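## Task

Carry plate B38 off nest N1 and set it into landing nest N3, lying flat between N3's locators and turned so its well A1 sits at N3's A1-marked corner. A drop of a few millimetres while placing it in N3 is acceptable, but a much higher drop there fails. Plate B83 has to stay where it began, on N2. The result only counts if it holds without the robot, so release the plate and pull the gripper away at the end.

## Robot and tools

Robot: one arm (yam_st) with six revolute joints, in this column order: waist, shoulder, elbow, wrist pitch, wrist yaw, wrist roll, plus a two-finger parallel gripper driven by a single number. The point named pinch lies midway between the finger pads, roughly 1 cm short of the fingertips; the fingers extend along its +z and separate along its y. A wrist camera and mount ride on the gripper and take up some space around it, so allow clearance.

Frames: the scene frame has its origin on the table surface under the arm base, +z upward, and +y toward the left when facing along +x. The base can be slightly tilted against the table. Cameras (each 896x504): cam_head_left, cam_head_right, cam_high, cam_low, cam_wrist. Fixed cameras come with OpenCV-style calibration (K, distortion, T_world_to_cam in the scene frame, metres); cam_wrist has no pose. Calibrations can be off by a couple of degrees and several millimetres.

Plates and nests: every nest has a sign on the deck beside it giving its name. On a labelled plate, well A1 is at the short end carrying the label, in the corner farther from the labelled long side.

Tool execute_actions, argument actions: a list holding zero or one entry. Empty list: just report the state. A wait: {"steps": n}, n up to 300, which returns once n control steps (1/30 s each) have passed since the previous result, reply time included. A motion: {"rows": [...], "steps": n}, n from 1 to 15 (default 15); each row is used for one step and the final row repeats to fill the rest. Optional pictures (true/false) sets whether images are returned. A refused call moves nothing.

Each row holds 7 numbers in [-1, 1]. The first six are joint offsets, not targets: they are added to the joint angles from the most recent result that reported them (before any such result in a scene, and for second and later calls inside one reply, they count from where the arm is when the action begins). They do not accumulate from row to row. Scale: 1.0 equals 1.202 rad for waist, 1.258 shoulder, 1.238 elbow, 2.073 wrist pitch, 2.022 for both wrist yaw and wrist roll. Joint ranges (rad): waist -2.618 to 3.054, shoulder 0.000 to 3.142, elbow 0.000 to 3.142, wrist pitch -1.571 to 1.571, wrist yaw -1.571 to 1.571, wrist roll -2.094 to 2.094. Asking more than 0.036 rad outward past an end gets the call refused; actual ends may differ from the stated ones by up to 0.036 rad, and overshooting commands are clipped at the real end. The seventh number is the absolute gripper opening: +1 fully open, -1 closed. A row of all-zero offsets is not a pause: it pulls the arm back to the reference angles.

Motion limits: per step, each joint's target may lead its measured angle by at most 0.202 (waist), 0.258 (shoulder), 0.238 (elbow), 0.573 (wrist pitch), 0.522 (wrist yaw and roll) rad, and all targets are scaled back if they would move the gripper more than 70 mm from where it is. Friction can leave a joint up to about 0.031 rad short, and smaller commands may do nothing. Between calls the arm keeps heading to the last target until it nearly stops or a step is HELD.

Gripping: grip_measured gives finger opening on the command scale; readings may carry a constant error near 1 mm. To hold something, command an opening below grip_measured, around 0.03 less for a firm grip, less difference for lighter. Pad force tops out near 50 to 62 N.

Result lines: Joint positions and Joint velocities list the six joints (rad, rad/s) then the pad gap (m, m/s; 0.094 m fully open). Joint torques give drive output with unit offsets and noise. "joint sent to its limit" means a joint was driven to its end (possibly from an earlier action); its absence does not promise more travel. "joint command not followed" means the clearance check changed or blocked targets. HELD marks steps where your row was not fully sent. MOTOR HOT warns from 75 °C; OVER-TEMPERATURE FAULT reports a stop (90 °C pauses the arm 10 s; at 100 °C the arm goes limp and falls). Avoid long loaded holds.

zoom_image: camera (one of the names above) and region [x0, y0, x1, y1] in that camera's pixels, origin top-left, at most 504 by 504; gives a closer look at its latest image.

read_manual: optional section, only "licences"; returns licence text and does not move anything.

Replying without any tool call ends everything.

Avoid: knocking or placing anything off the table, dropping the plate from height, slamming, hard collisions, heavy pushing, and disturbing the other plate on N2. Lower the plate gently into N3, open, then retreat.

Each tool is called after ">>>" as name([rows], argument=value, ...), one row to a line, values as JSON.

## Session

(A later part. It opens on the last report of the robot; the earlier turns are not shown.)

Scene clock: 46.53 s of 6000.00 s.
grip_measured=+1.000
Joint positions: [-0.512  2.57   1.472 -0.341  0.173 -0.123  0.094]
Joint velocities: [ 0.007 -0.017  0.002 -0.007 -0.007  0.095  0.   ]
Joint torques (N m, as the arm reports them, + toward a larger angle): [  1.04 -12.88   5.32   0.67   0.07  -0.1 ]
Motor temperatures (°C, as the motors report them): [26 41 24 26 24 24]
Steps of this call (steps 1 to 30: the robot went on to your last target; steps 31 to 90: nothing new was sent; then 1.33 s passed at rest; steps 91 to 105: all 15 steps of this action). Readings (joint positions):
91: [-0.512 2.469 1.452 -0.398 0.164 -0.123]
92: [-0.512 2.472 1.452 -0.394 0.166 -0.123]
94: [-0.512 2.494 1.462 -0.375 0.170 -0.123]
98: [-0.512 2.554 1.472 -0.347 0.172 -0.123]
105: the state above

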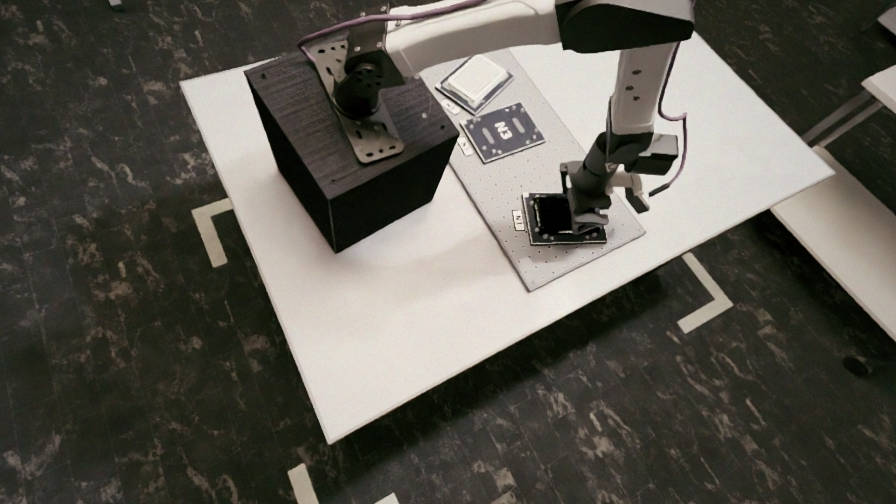

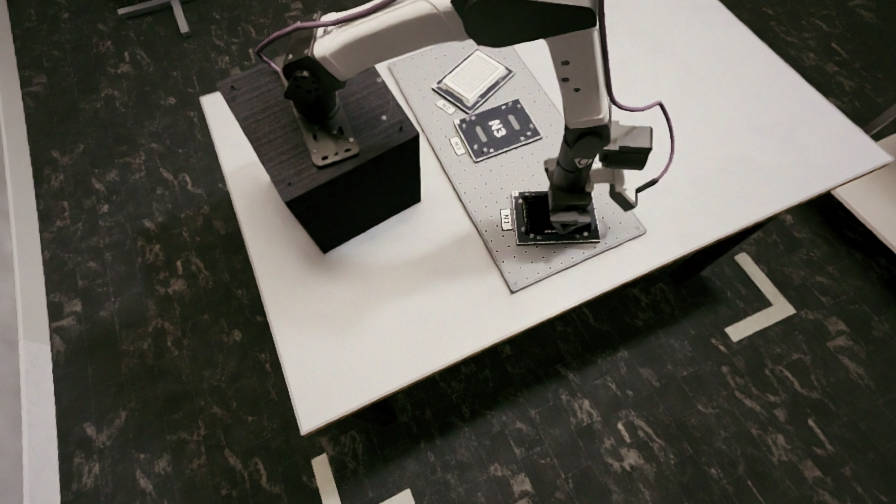

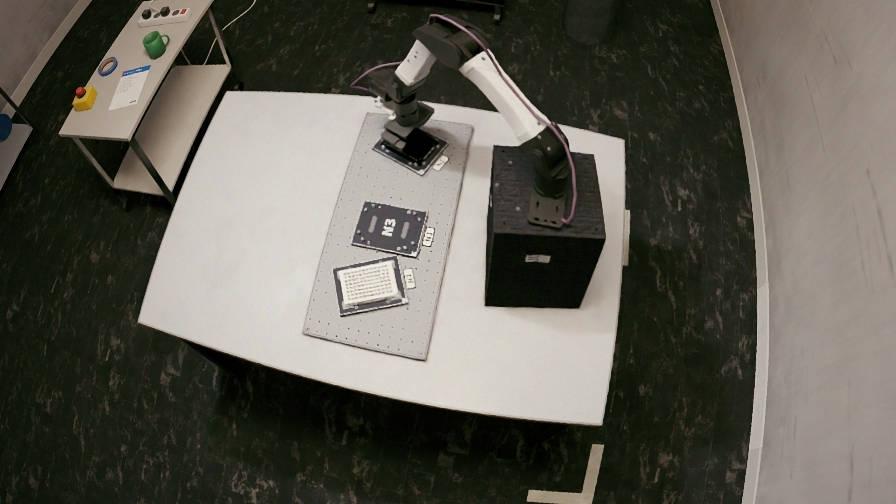

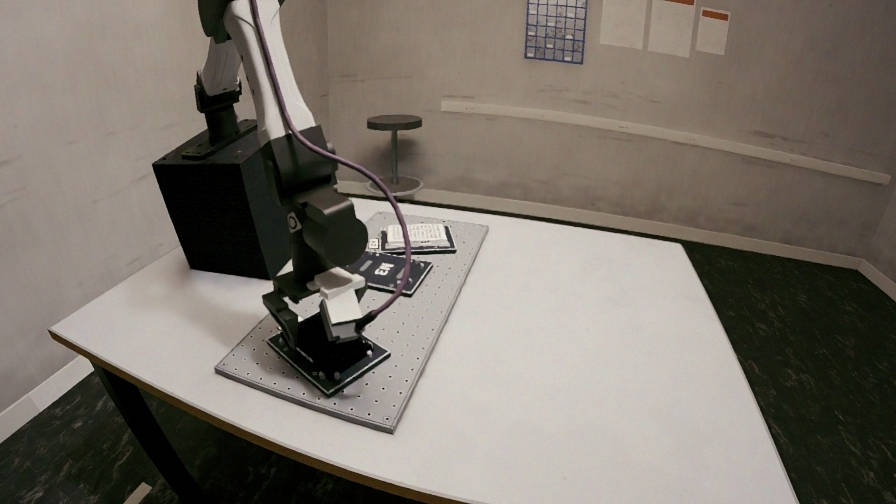

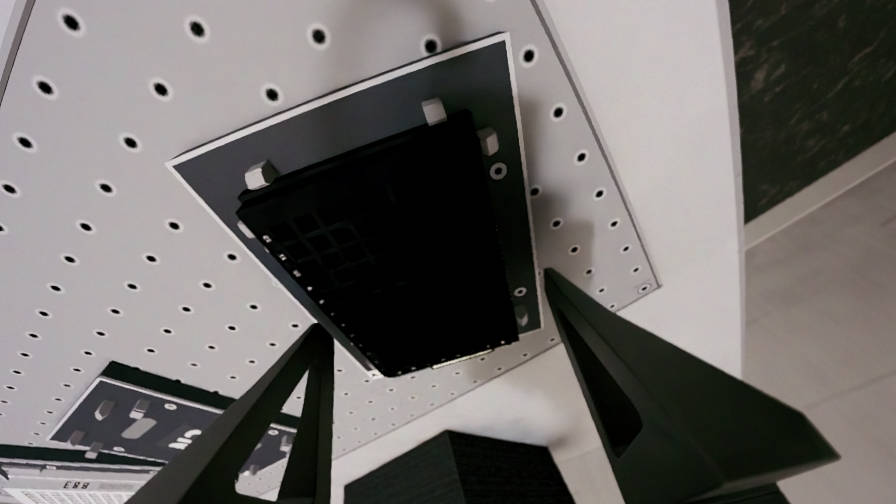

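>>> execute_actions([
  {"rows":[[0,0.015,0.015,0.006,0,0,1],[0,0.03,0.025,0.012,0,0,1],[0,0.042,0.03,0.016,0,0,1]],"steps":15},
])

>>> zoom_image(camera="cam_low", region=[220, 250, 420, 400])

>>> zoom_image(camera="cam_high", region=[360, 100, 470, 190])

Scene clock: 53.27 s of 6000.00 s.
grip_measured=+1.000
Joint positions: [-0.512  2.598  1.491 -0.317  0.174 -0.123  0.094]
Joint velocities: [-0.017  0.012  0.007 -0.022  0.037 -0.022  0.   ]
Joint torques (N m, as the arm reports them, + toward a larger angle): [  1.   -11.43   5.64   0.71  -0.07  -0.05]
Motor temperatures (°C, as the motors report them): [26 42 25 27 24 24]
Steps of this call (steps 1 to 15: the robot went on to your last target; steps 16 to 90: nothing new was sent; then 3.23 s passed at rest; steps 91 to 105: all 15 steps of this action). Readings (joint positions):
91: [-0.512 2.570 1.472 -0.337 0.174 -0.123]
92: [-0.512 2.571 1.474 -0.337 0.174 -0.123]
94: [-0.512 2.584 1.486 -0.329 0.174 -0.123]
98: [-0.512 2.598 1.491 -0.318 0.174 -0.123]
105: the state above

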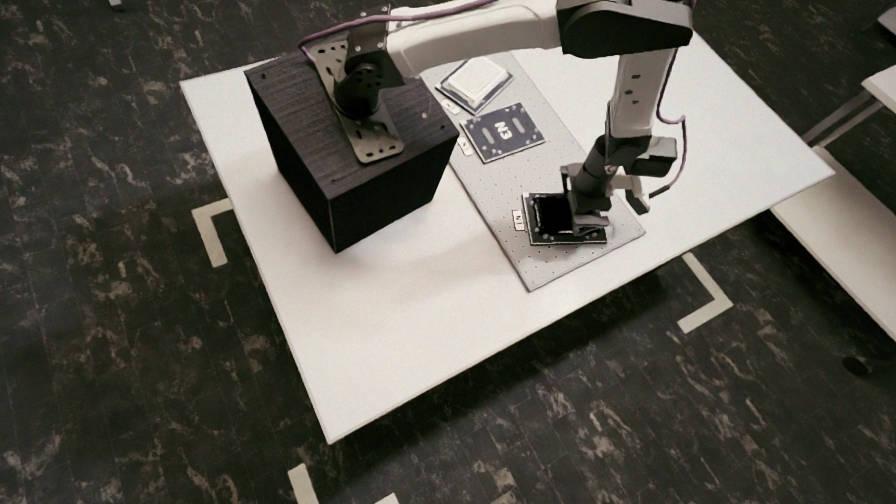

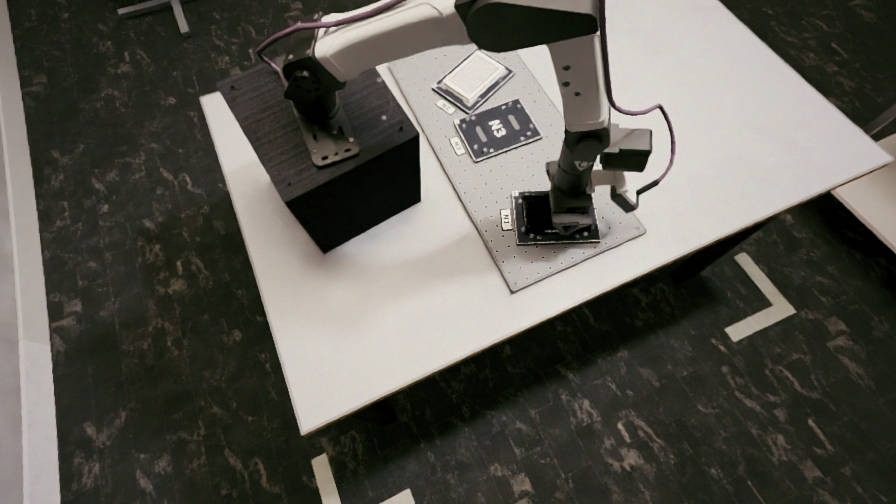

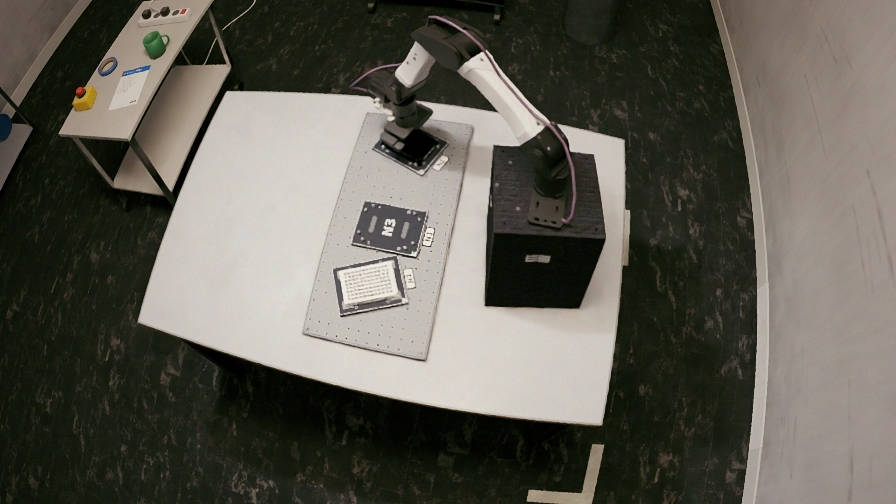

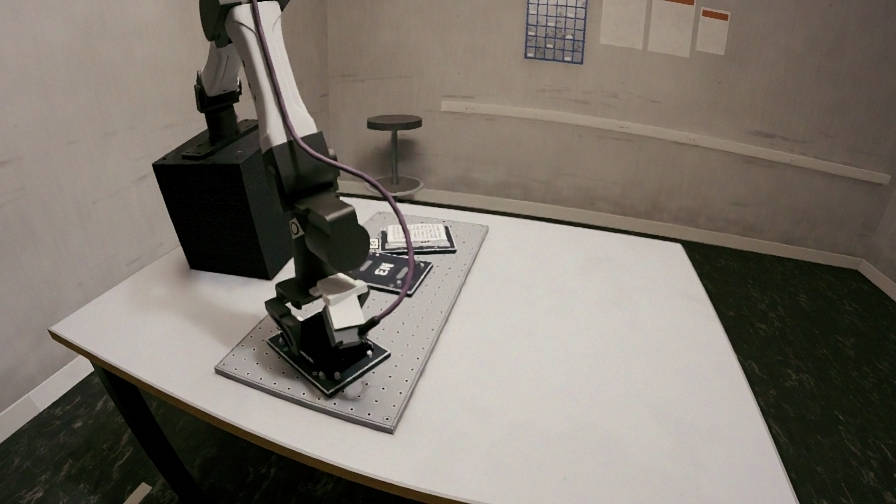

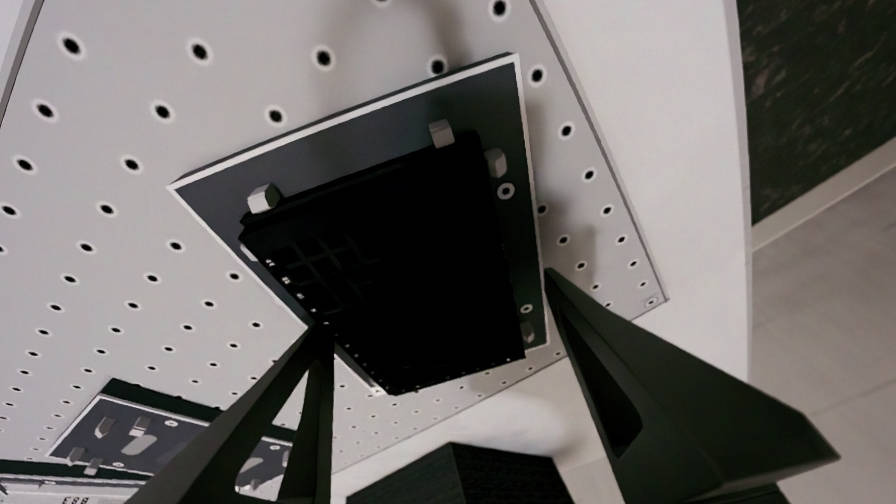

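Region (220, 250, 420, 400) of cam_low's 896x504 image, scaled by 2.520, with more detail than that image has; it fills the top 378 rows of this view, and the rest is white.

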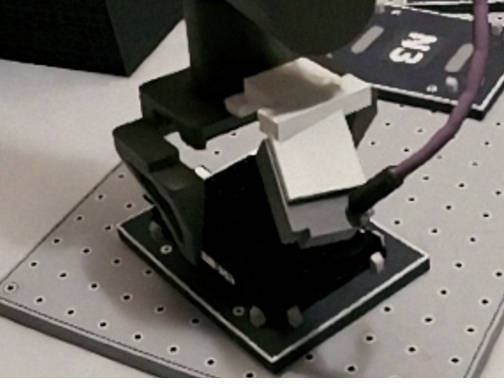

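Region (360, 100, 470, 190) of cam_high's 896x504 image, scaled by 4.582, with more detail than that image has; it fills the top 412 rows of this view, and the rest is white.

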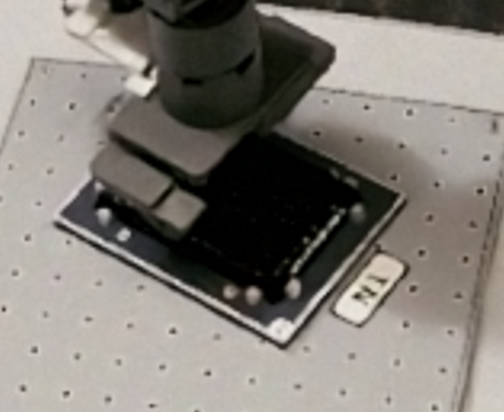

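>>> execute_actions([
  {"rows":[[0,-0.03,0,0,0,0,1],[0,-0.03,0,0,0,0,1],[0,-0.03,0,0,0,0,1],[0,-0.03,0,0,0,0,1],[0,-0.03,0,0,0,0,1],[0.025,-0.03,0,0,0,-0.03,1]],"steps":15},
])

Scene clock: 56.87 s of 6000.00 s.
grip_measured=+1.000
Joint positions: [-0.484  2.584  1.491 -0.319  0.174 -0.169  0.094]
Joint velocities: [-0.007 -0.012 -0.007 -0.022  0.007 -0.066  0.   ]
Joint torques (N m, as the arm reports them, + toward a larger angle): [  1.21 -15.15   4.51   0.62  -0.07  -0.2 ]
Motor temperatures (°C, as the motors report them): [26 43 25 27 24 24]
Steps of this call (steps 1 to 15: the robot went on to your last target; steps 16 to 90: nothing new was sent; then 0.10 s passed at rest; steps 91 to 105: all 15 steps of this action). Readings (joint positions):
91: [-0.512 2.596 1.491 -0.318 0.174 -0.123]
92: [-0.512 2.593 1.491 -0.319 0.174 -0.123]
94: [-0.512 2.588 1.491 -0.319 0.174 -0.123]
98: [-0.502 2.584 1.491 -0.319 0.174 -0.147]
105: the state above

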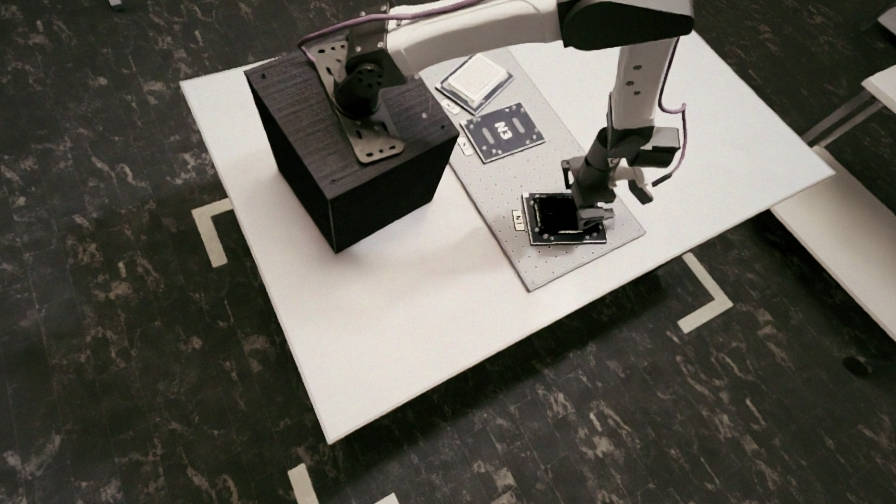

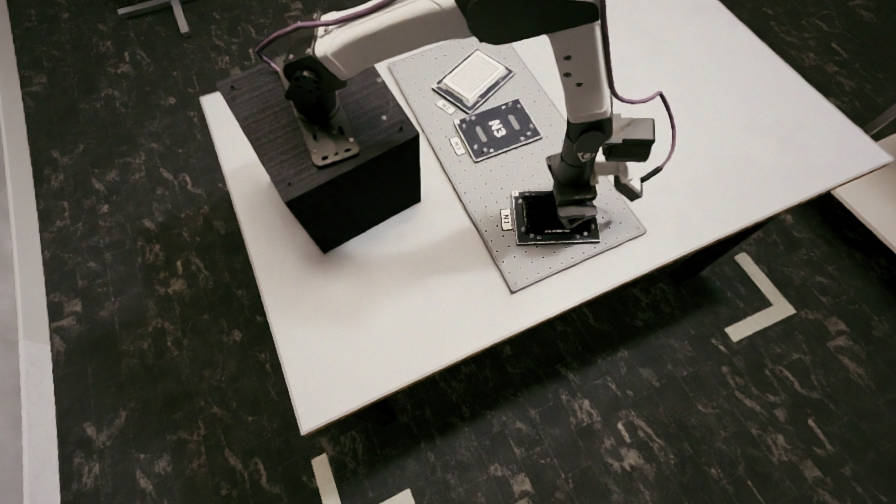

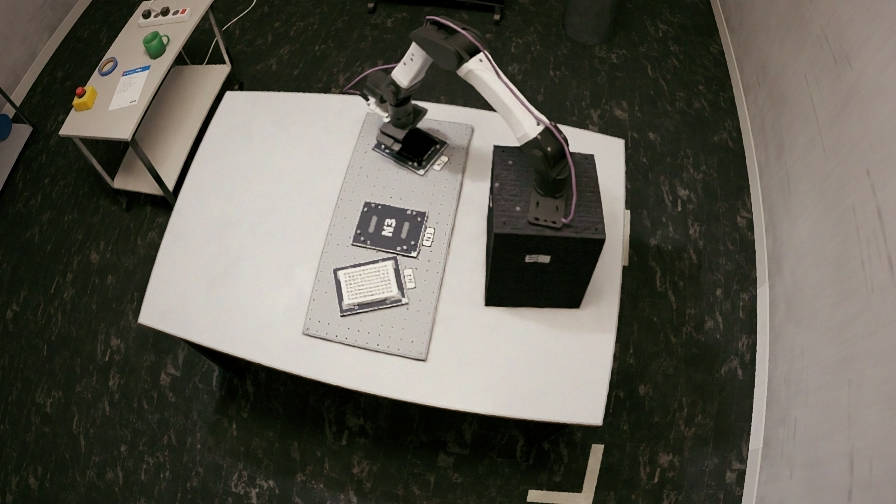

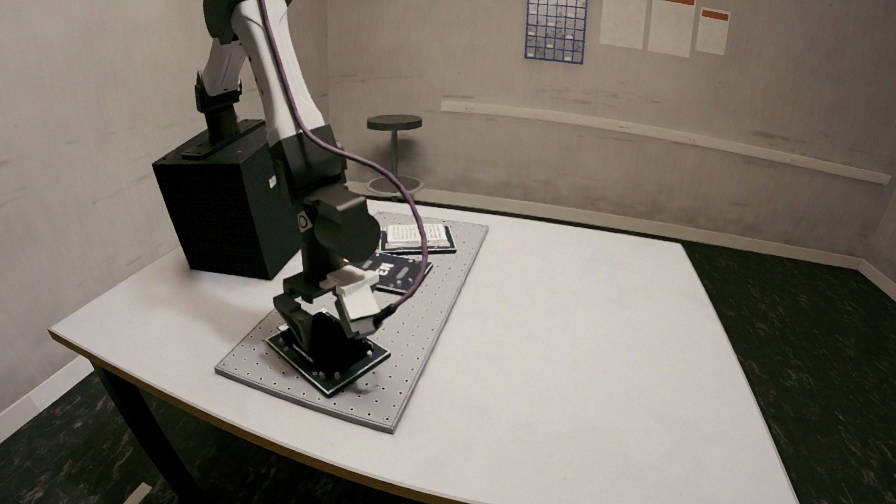

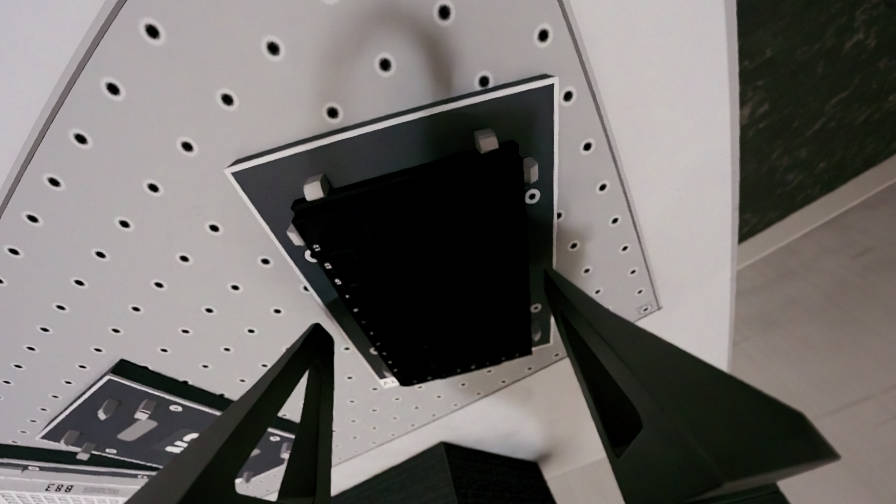

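>>> execute_actions([
  {"rows":[[0,0.015,0.006,0.005,0,0,1],[0,0.03,0.012,0.01,0,0,1],[0,0.04,0.016,0.014,0,0,1]],"steps":15},
])

>>> zoom_image(camera="cam_low", region=[220, 250, 420, 400])

>>> zoom_image(camera="cam_head_left", region=[500, 140, 660, 260])

Scene clock: 59.67 s of 6000.00 s.
grip_measured=+1.000
Joint positions: [-0.484  2.619  1.491 -0.301  0.174 -0.175  0.094]
Joint velocities: [-0.022  0.007 -0.012 -0.051 -0.007 -0.007  0.   ]
Joint torques (N m, as the arm reports them, + toward a larger angle): [  1.06 -12.24   5.65   0.65  -0.01  -0.03]
Motor temperatures (°C, as the motors report them): [26 44 25 27 24 24]
Steps of this call (steps 1 to 15: the robot went on to your last target; steps 16 to 69: nothing new was sent; steps 70 to 84: all 15 steps of this action). Readings (joint positions):
70: [-0.484 2.584 1.491 -0.319 0.174 -0.175]
71: [-0.484 2.585 1.491 -0.317 0.174 -0.175]
73: [-0.484 2.594 1.491 -0.307 0.174 -0.175]
77: [-0.484 2.615 1.491 -0.303 0.174 -0.175]
84: the state above

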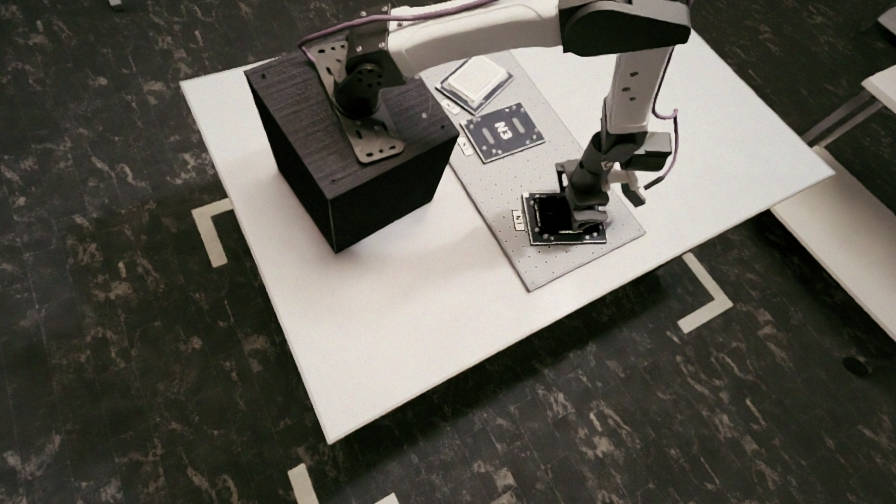

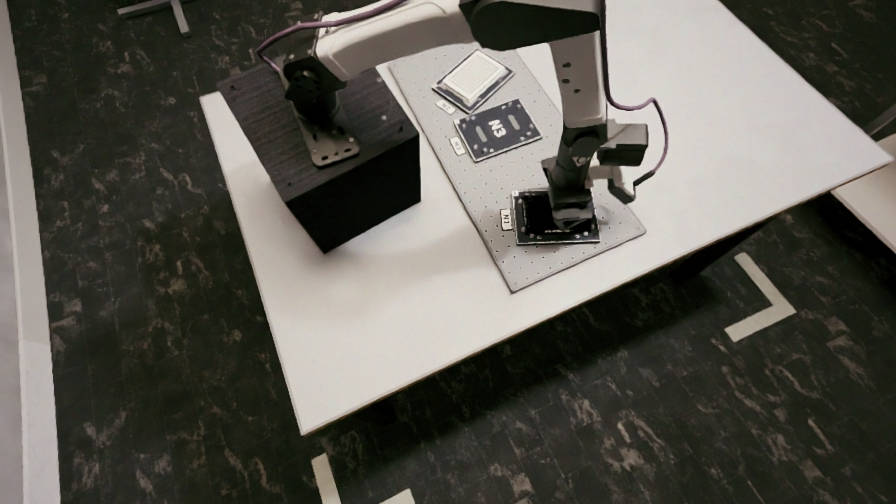

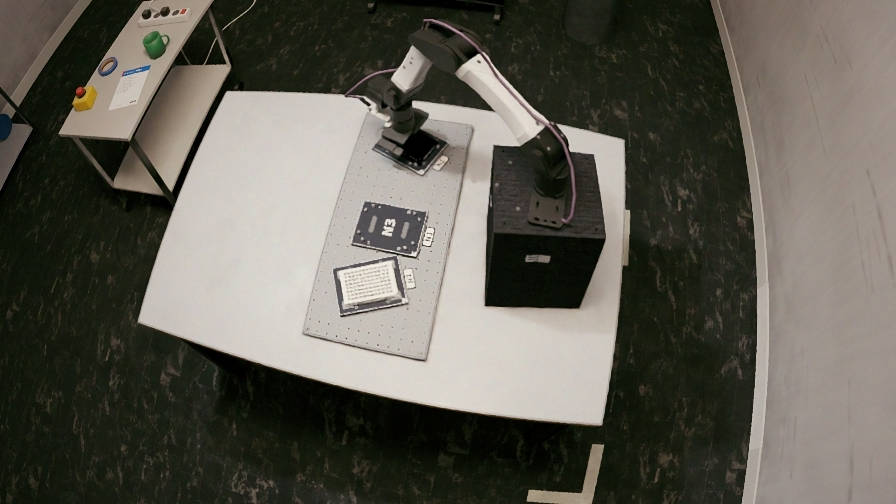

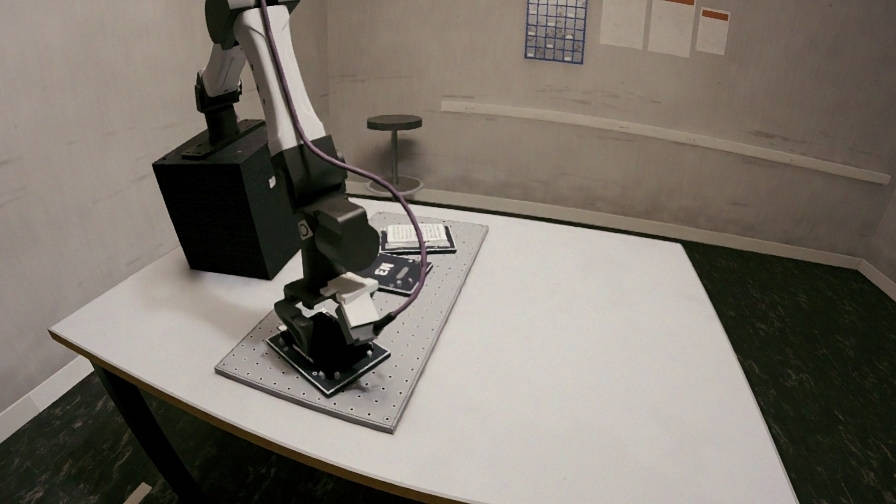

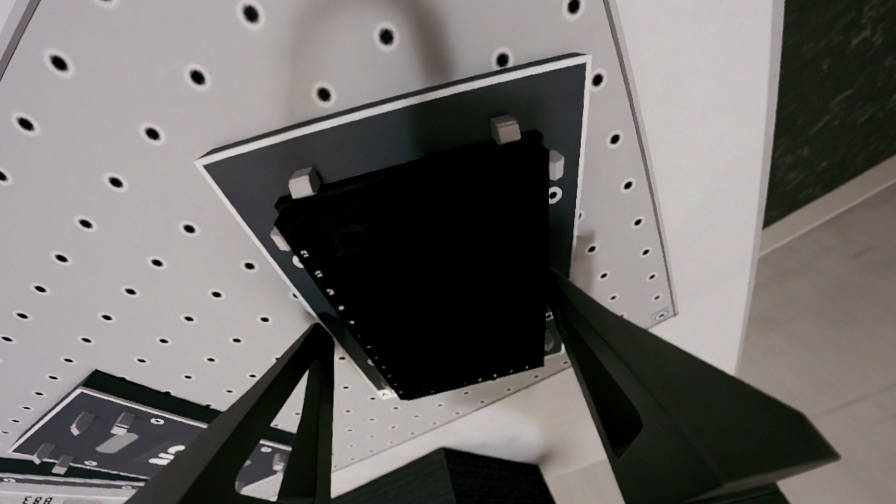

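Region (220, 250, 420, 400) of cam_low's 896x504 image, scaled by 2.520, with more detail than that image has; it fills the top 378 rows of this view, and the rest is white.

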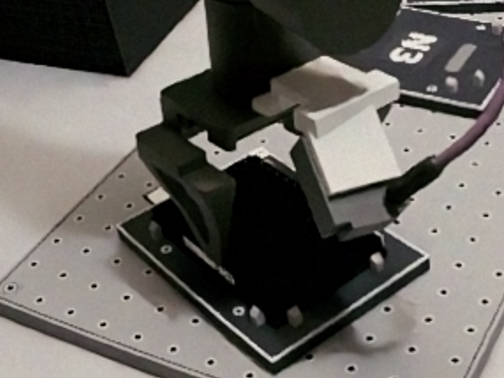

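Region (500, 140, 660, 260) of cam_head_left's 896x504 image, scaled by 3.150, with more detail than that image has; it fills the top 378 rows of this view, and the rest is white.

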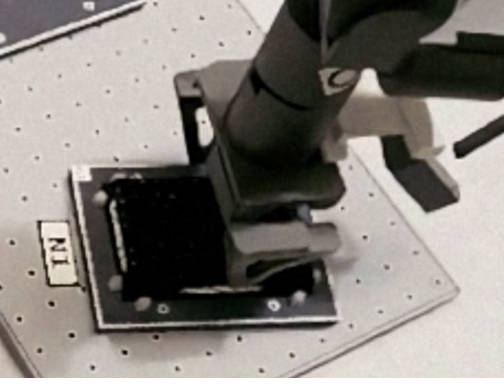

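>>> execute_actions([
  {"rows":[[-0.018,0,0,0,0,0,1]],"steps":15},
])

Scene clock: 61.10 s of 6000.00 s.
grip_measured=+1.000
Joint positions: [-0.502  2.619  1.491 -0.301  0.174 -0.175  0.094]
Joint velocities: [ 0.002 -0.017 -0.007 -0.007 -0.022 -0.007  0.   ]
Joint torques (N m, as the arm reports them, + toward a larger angle): [  0.6  -13.42   4.35   0.57  -0.06  -0.09]
Motor temperatures (°C, as the motors report them): [26 44 25 27 24 24]
Steps of this call (steps 1 to 15: the robot went on to your last target; steps 16 to 28: nothing new was sent; steps 29 to 43: all 15 steps of this action). Readings (joint positions):
29: [-0.485 2.619 1.491 -0.301 0.174 -0.175]
30: [-0.487 2.619 1.491 -0.301 0.174 -0.175]
32: [-0.493 2.619 1.491 -0.301 0.174 -0.175]
36: [-0.502 2.619 1.491 -0.301 0.174 -0.175]
43: the state above

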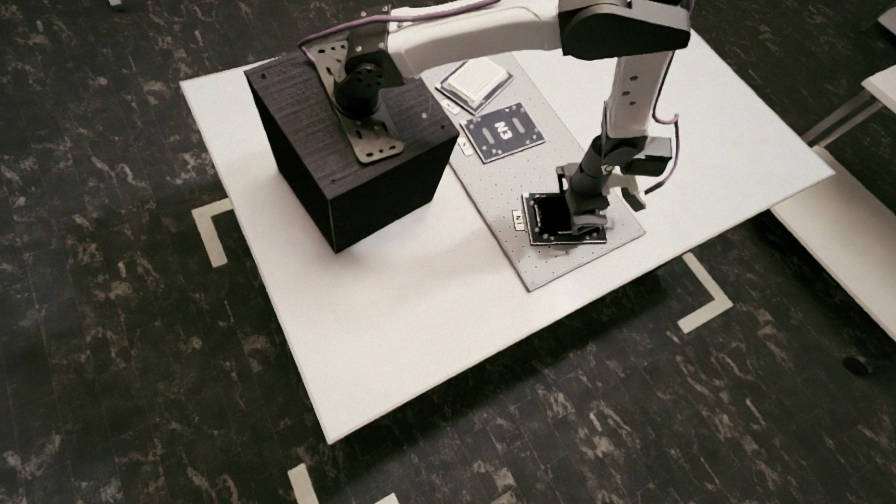

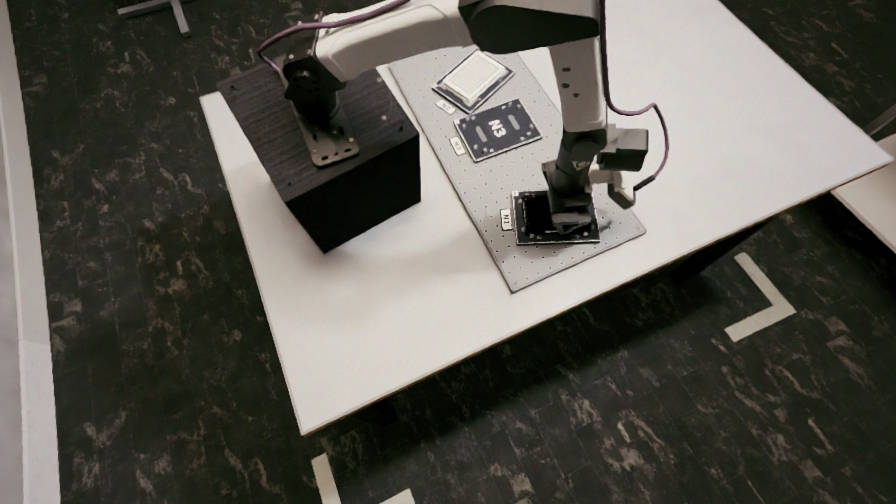

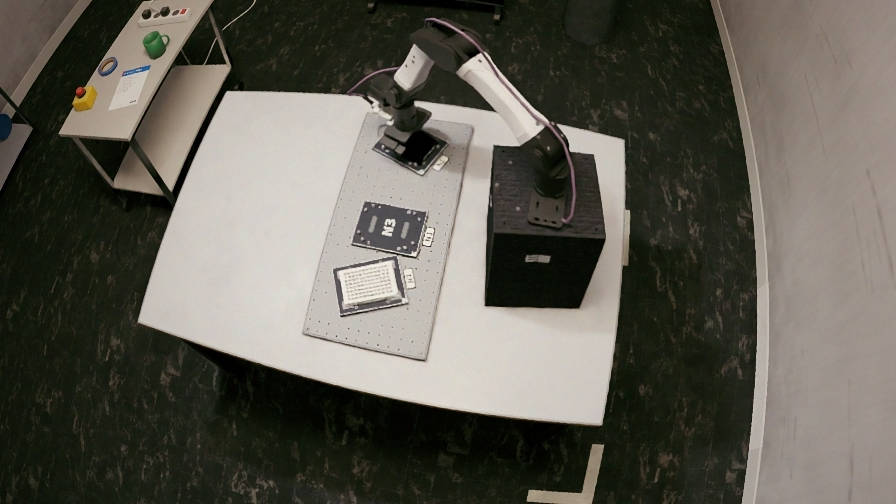

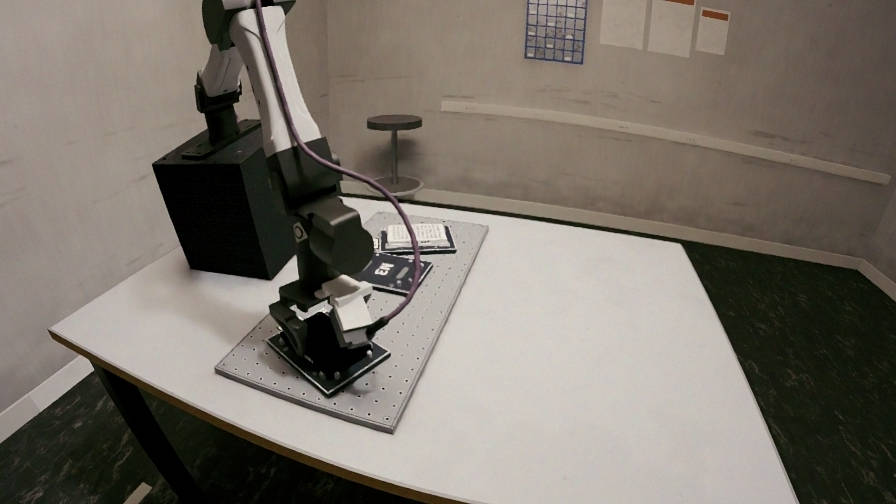

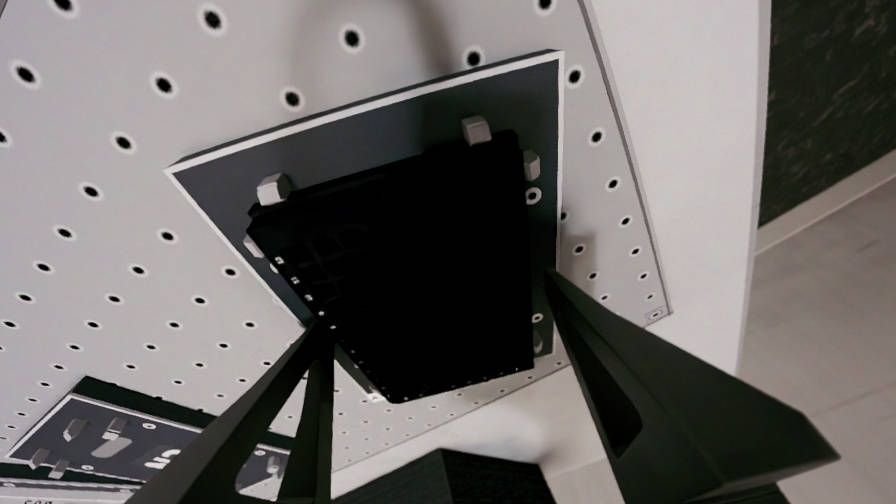

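>>> execute_actions([
  {"rows":[[0.004,0.012,0.012,0.004,0,0,1],[0.004,0.024,0.022,0.008,0,0,1],[0.004,0.034,0.028,0.012,0,0,1]],"steps":15},
])

>>> zoom_image(camera="cam_low", region=[220, 250, 420, 400])

Scene clock: 63.07 s of 6000.00 s.
grip_measured=+1.000
Joint positions: [-0.502  2.64   1.507 -0.285  0.174 -0.175  0.094]
Joint velocities: [-0.017 -0.012 -0.022  0.051 -0.095 -0.022  0.   ]
Joint torques (N m, as the arm reports them, + toward a larger angle): [  1.41 -11.8    5.62   0.68  -0.04  -0.1 ]
Motor temperatures (°C, as the motors report them): [26 44 25 27 24 24]
Steps of this call (steps 1 to 15: the robot went on to your last target; steps 16 to 44: nothing new was sent; steps 45 to 59: all 15 steps of this action). Readings (joint positions):
45: [-0.502 2.619 1.491 -0.301 0.174 -0.175]
46: [-0.502 2.619 1.491 -0.300 0.174 -0.175]
48: [-0.502 2.627 1.500 -0.296 0.174 -0.175]
52: [-0.502 2.640 1.507 -0.288 0.174 -0.175]
59: the state above

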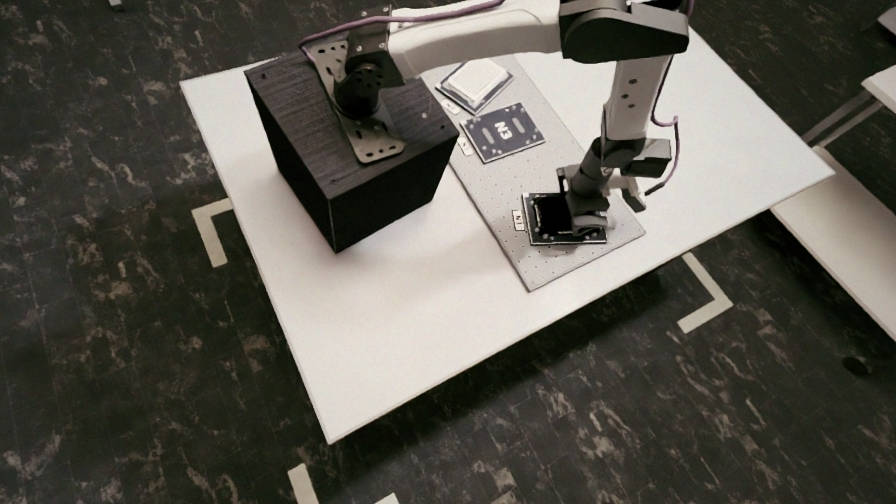

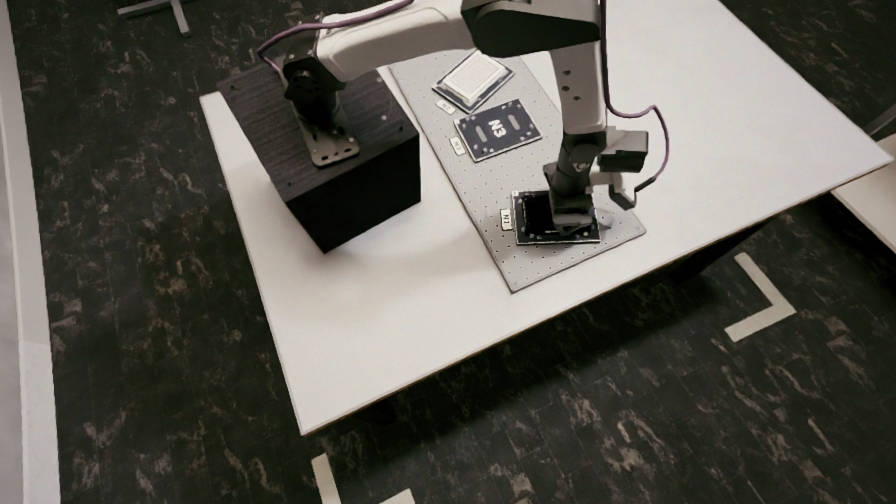

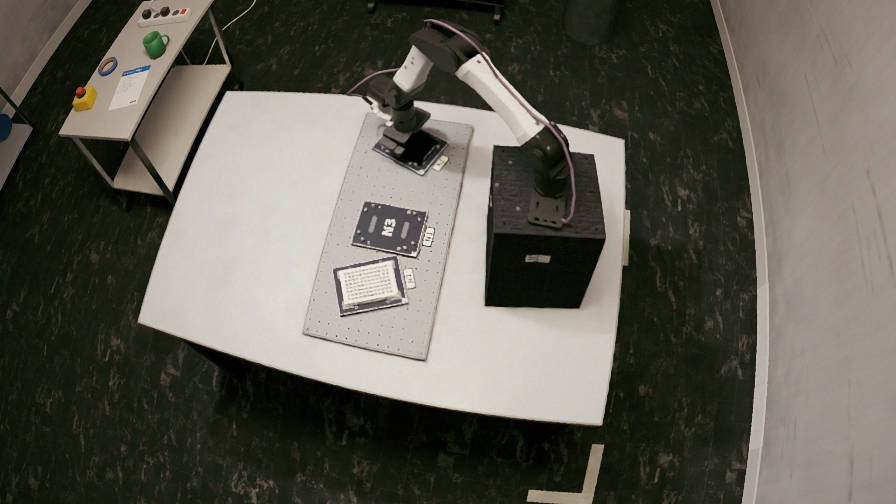

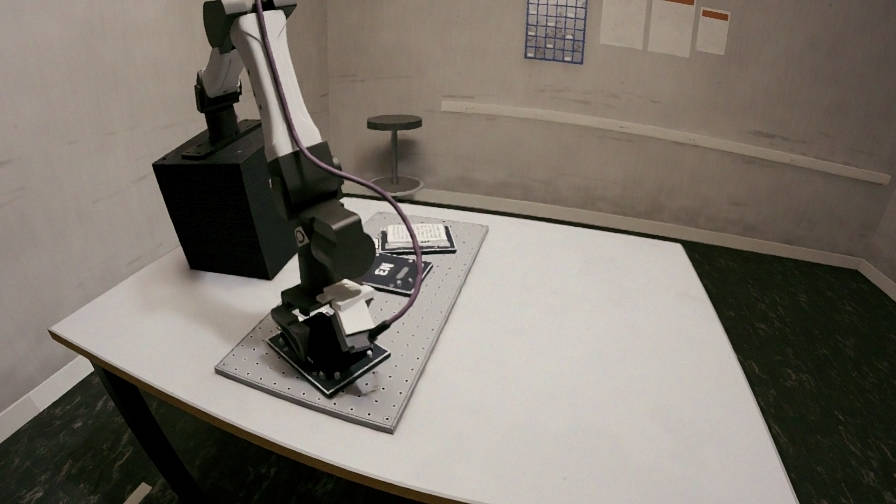

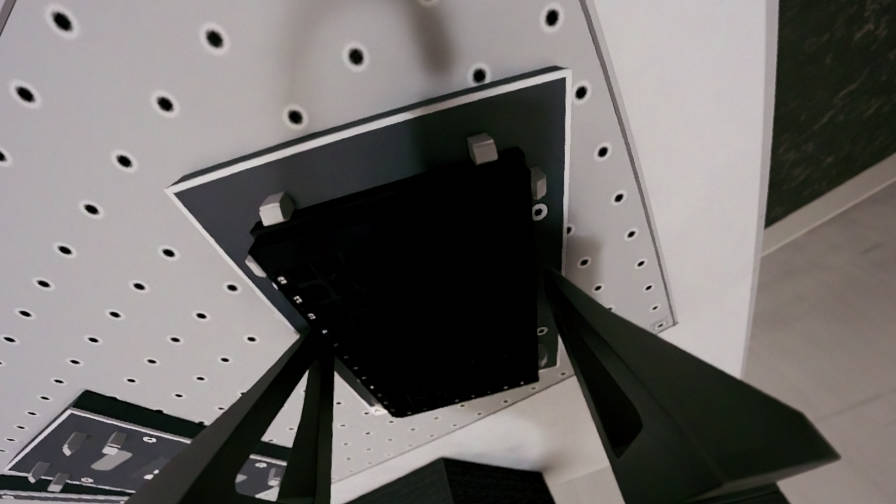

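Region (220, 250, 420, 400) of cam_low's 896x504 image, scaled by 2.520, with more detail than that image has; it fills the top 378 rows of this view, and the rest is white.

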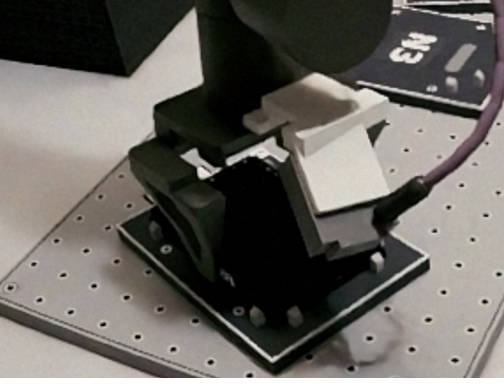

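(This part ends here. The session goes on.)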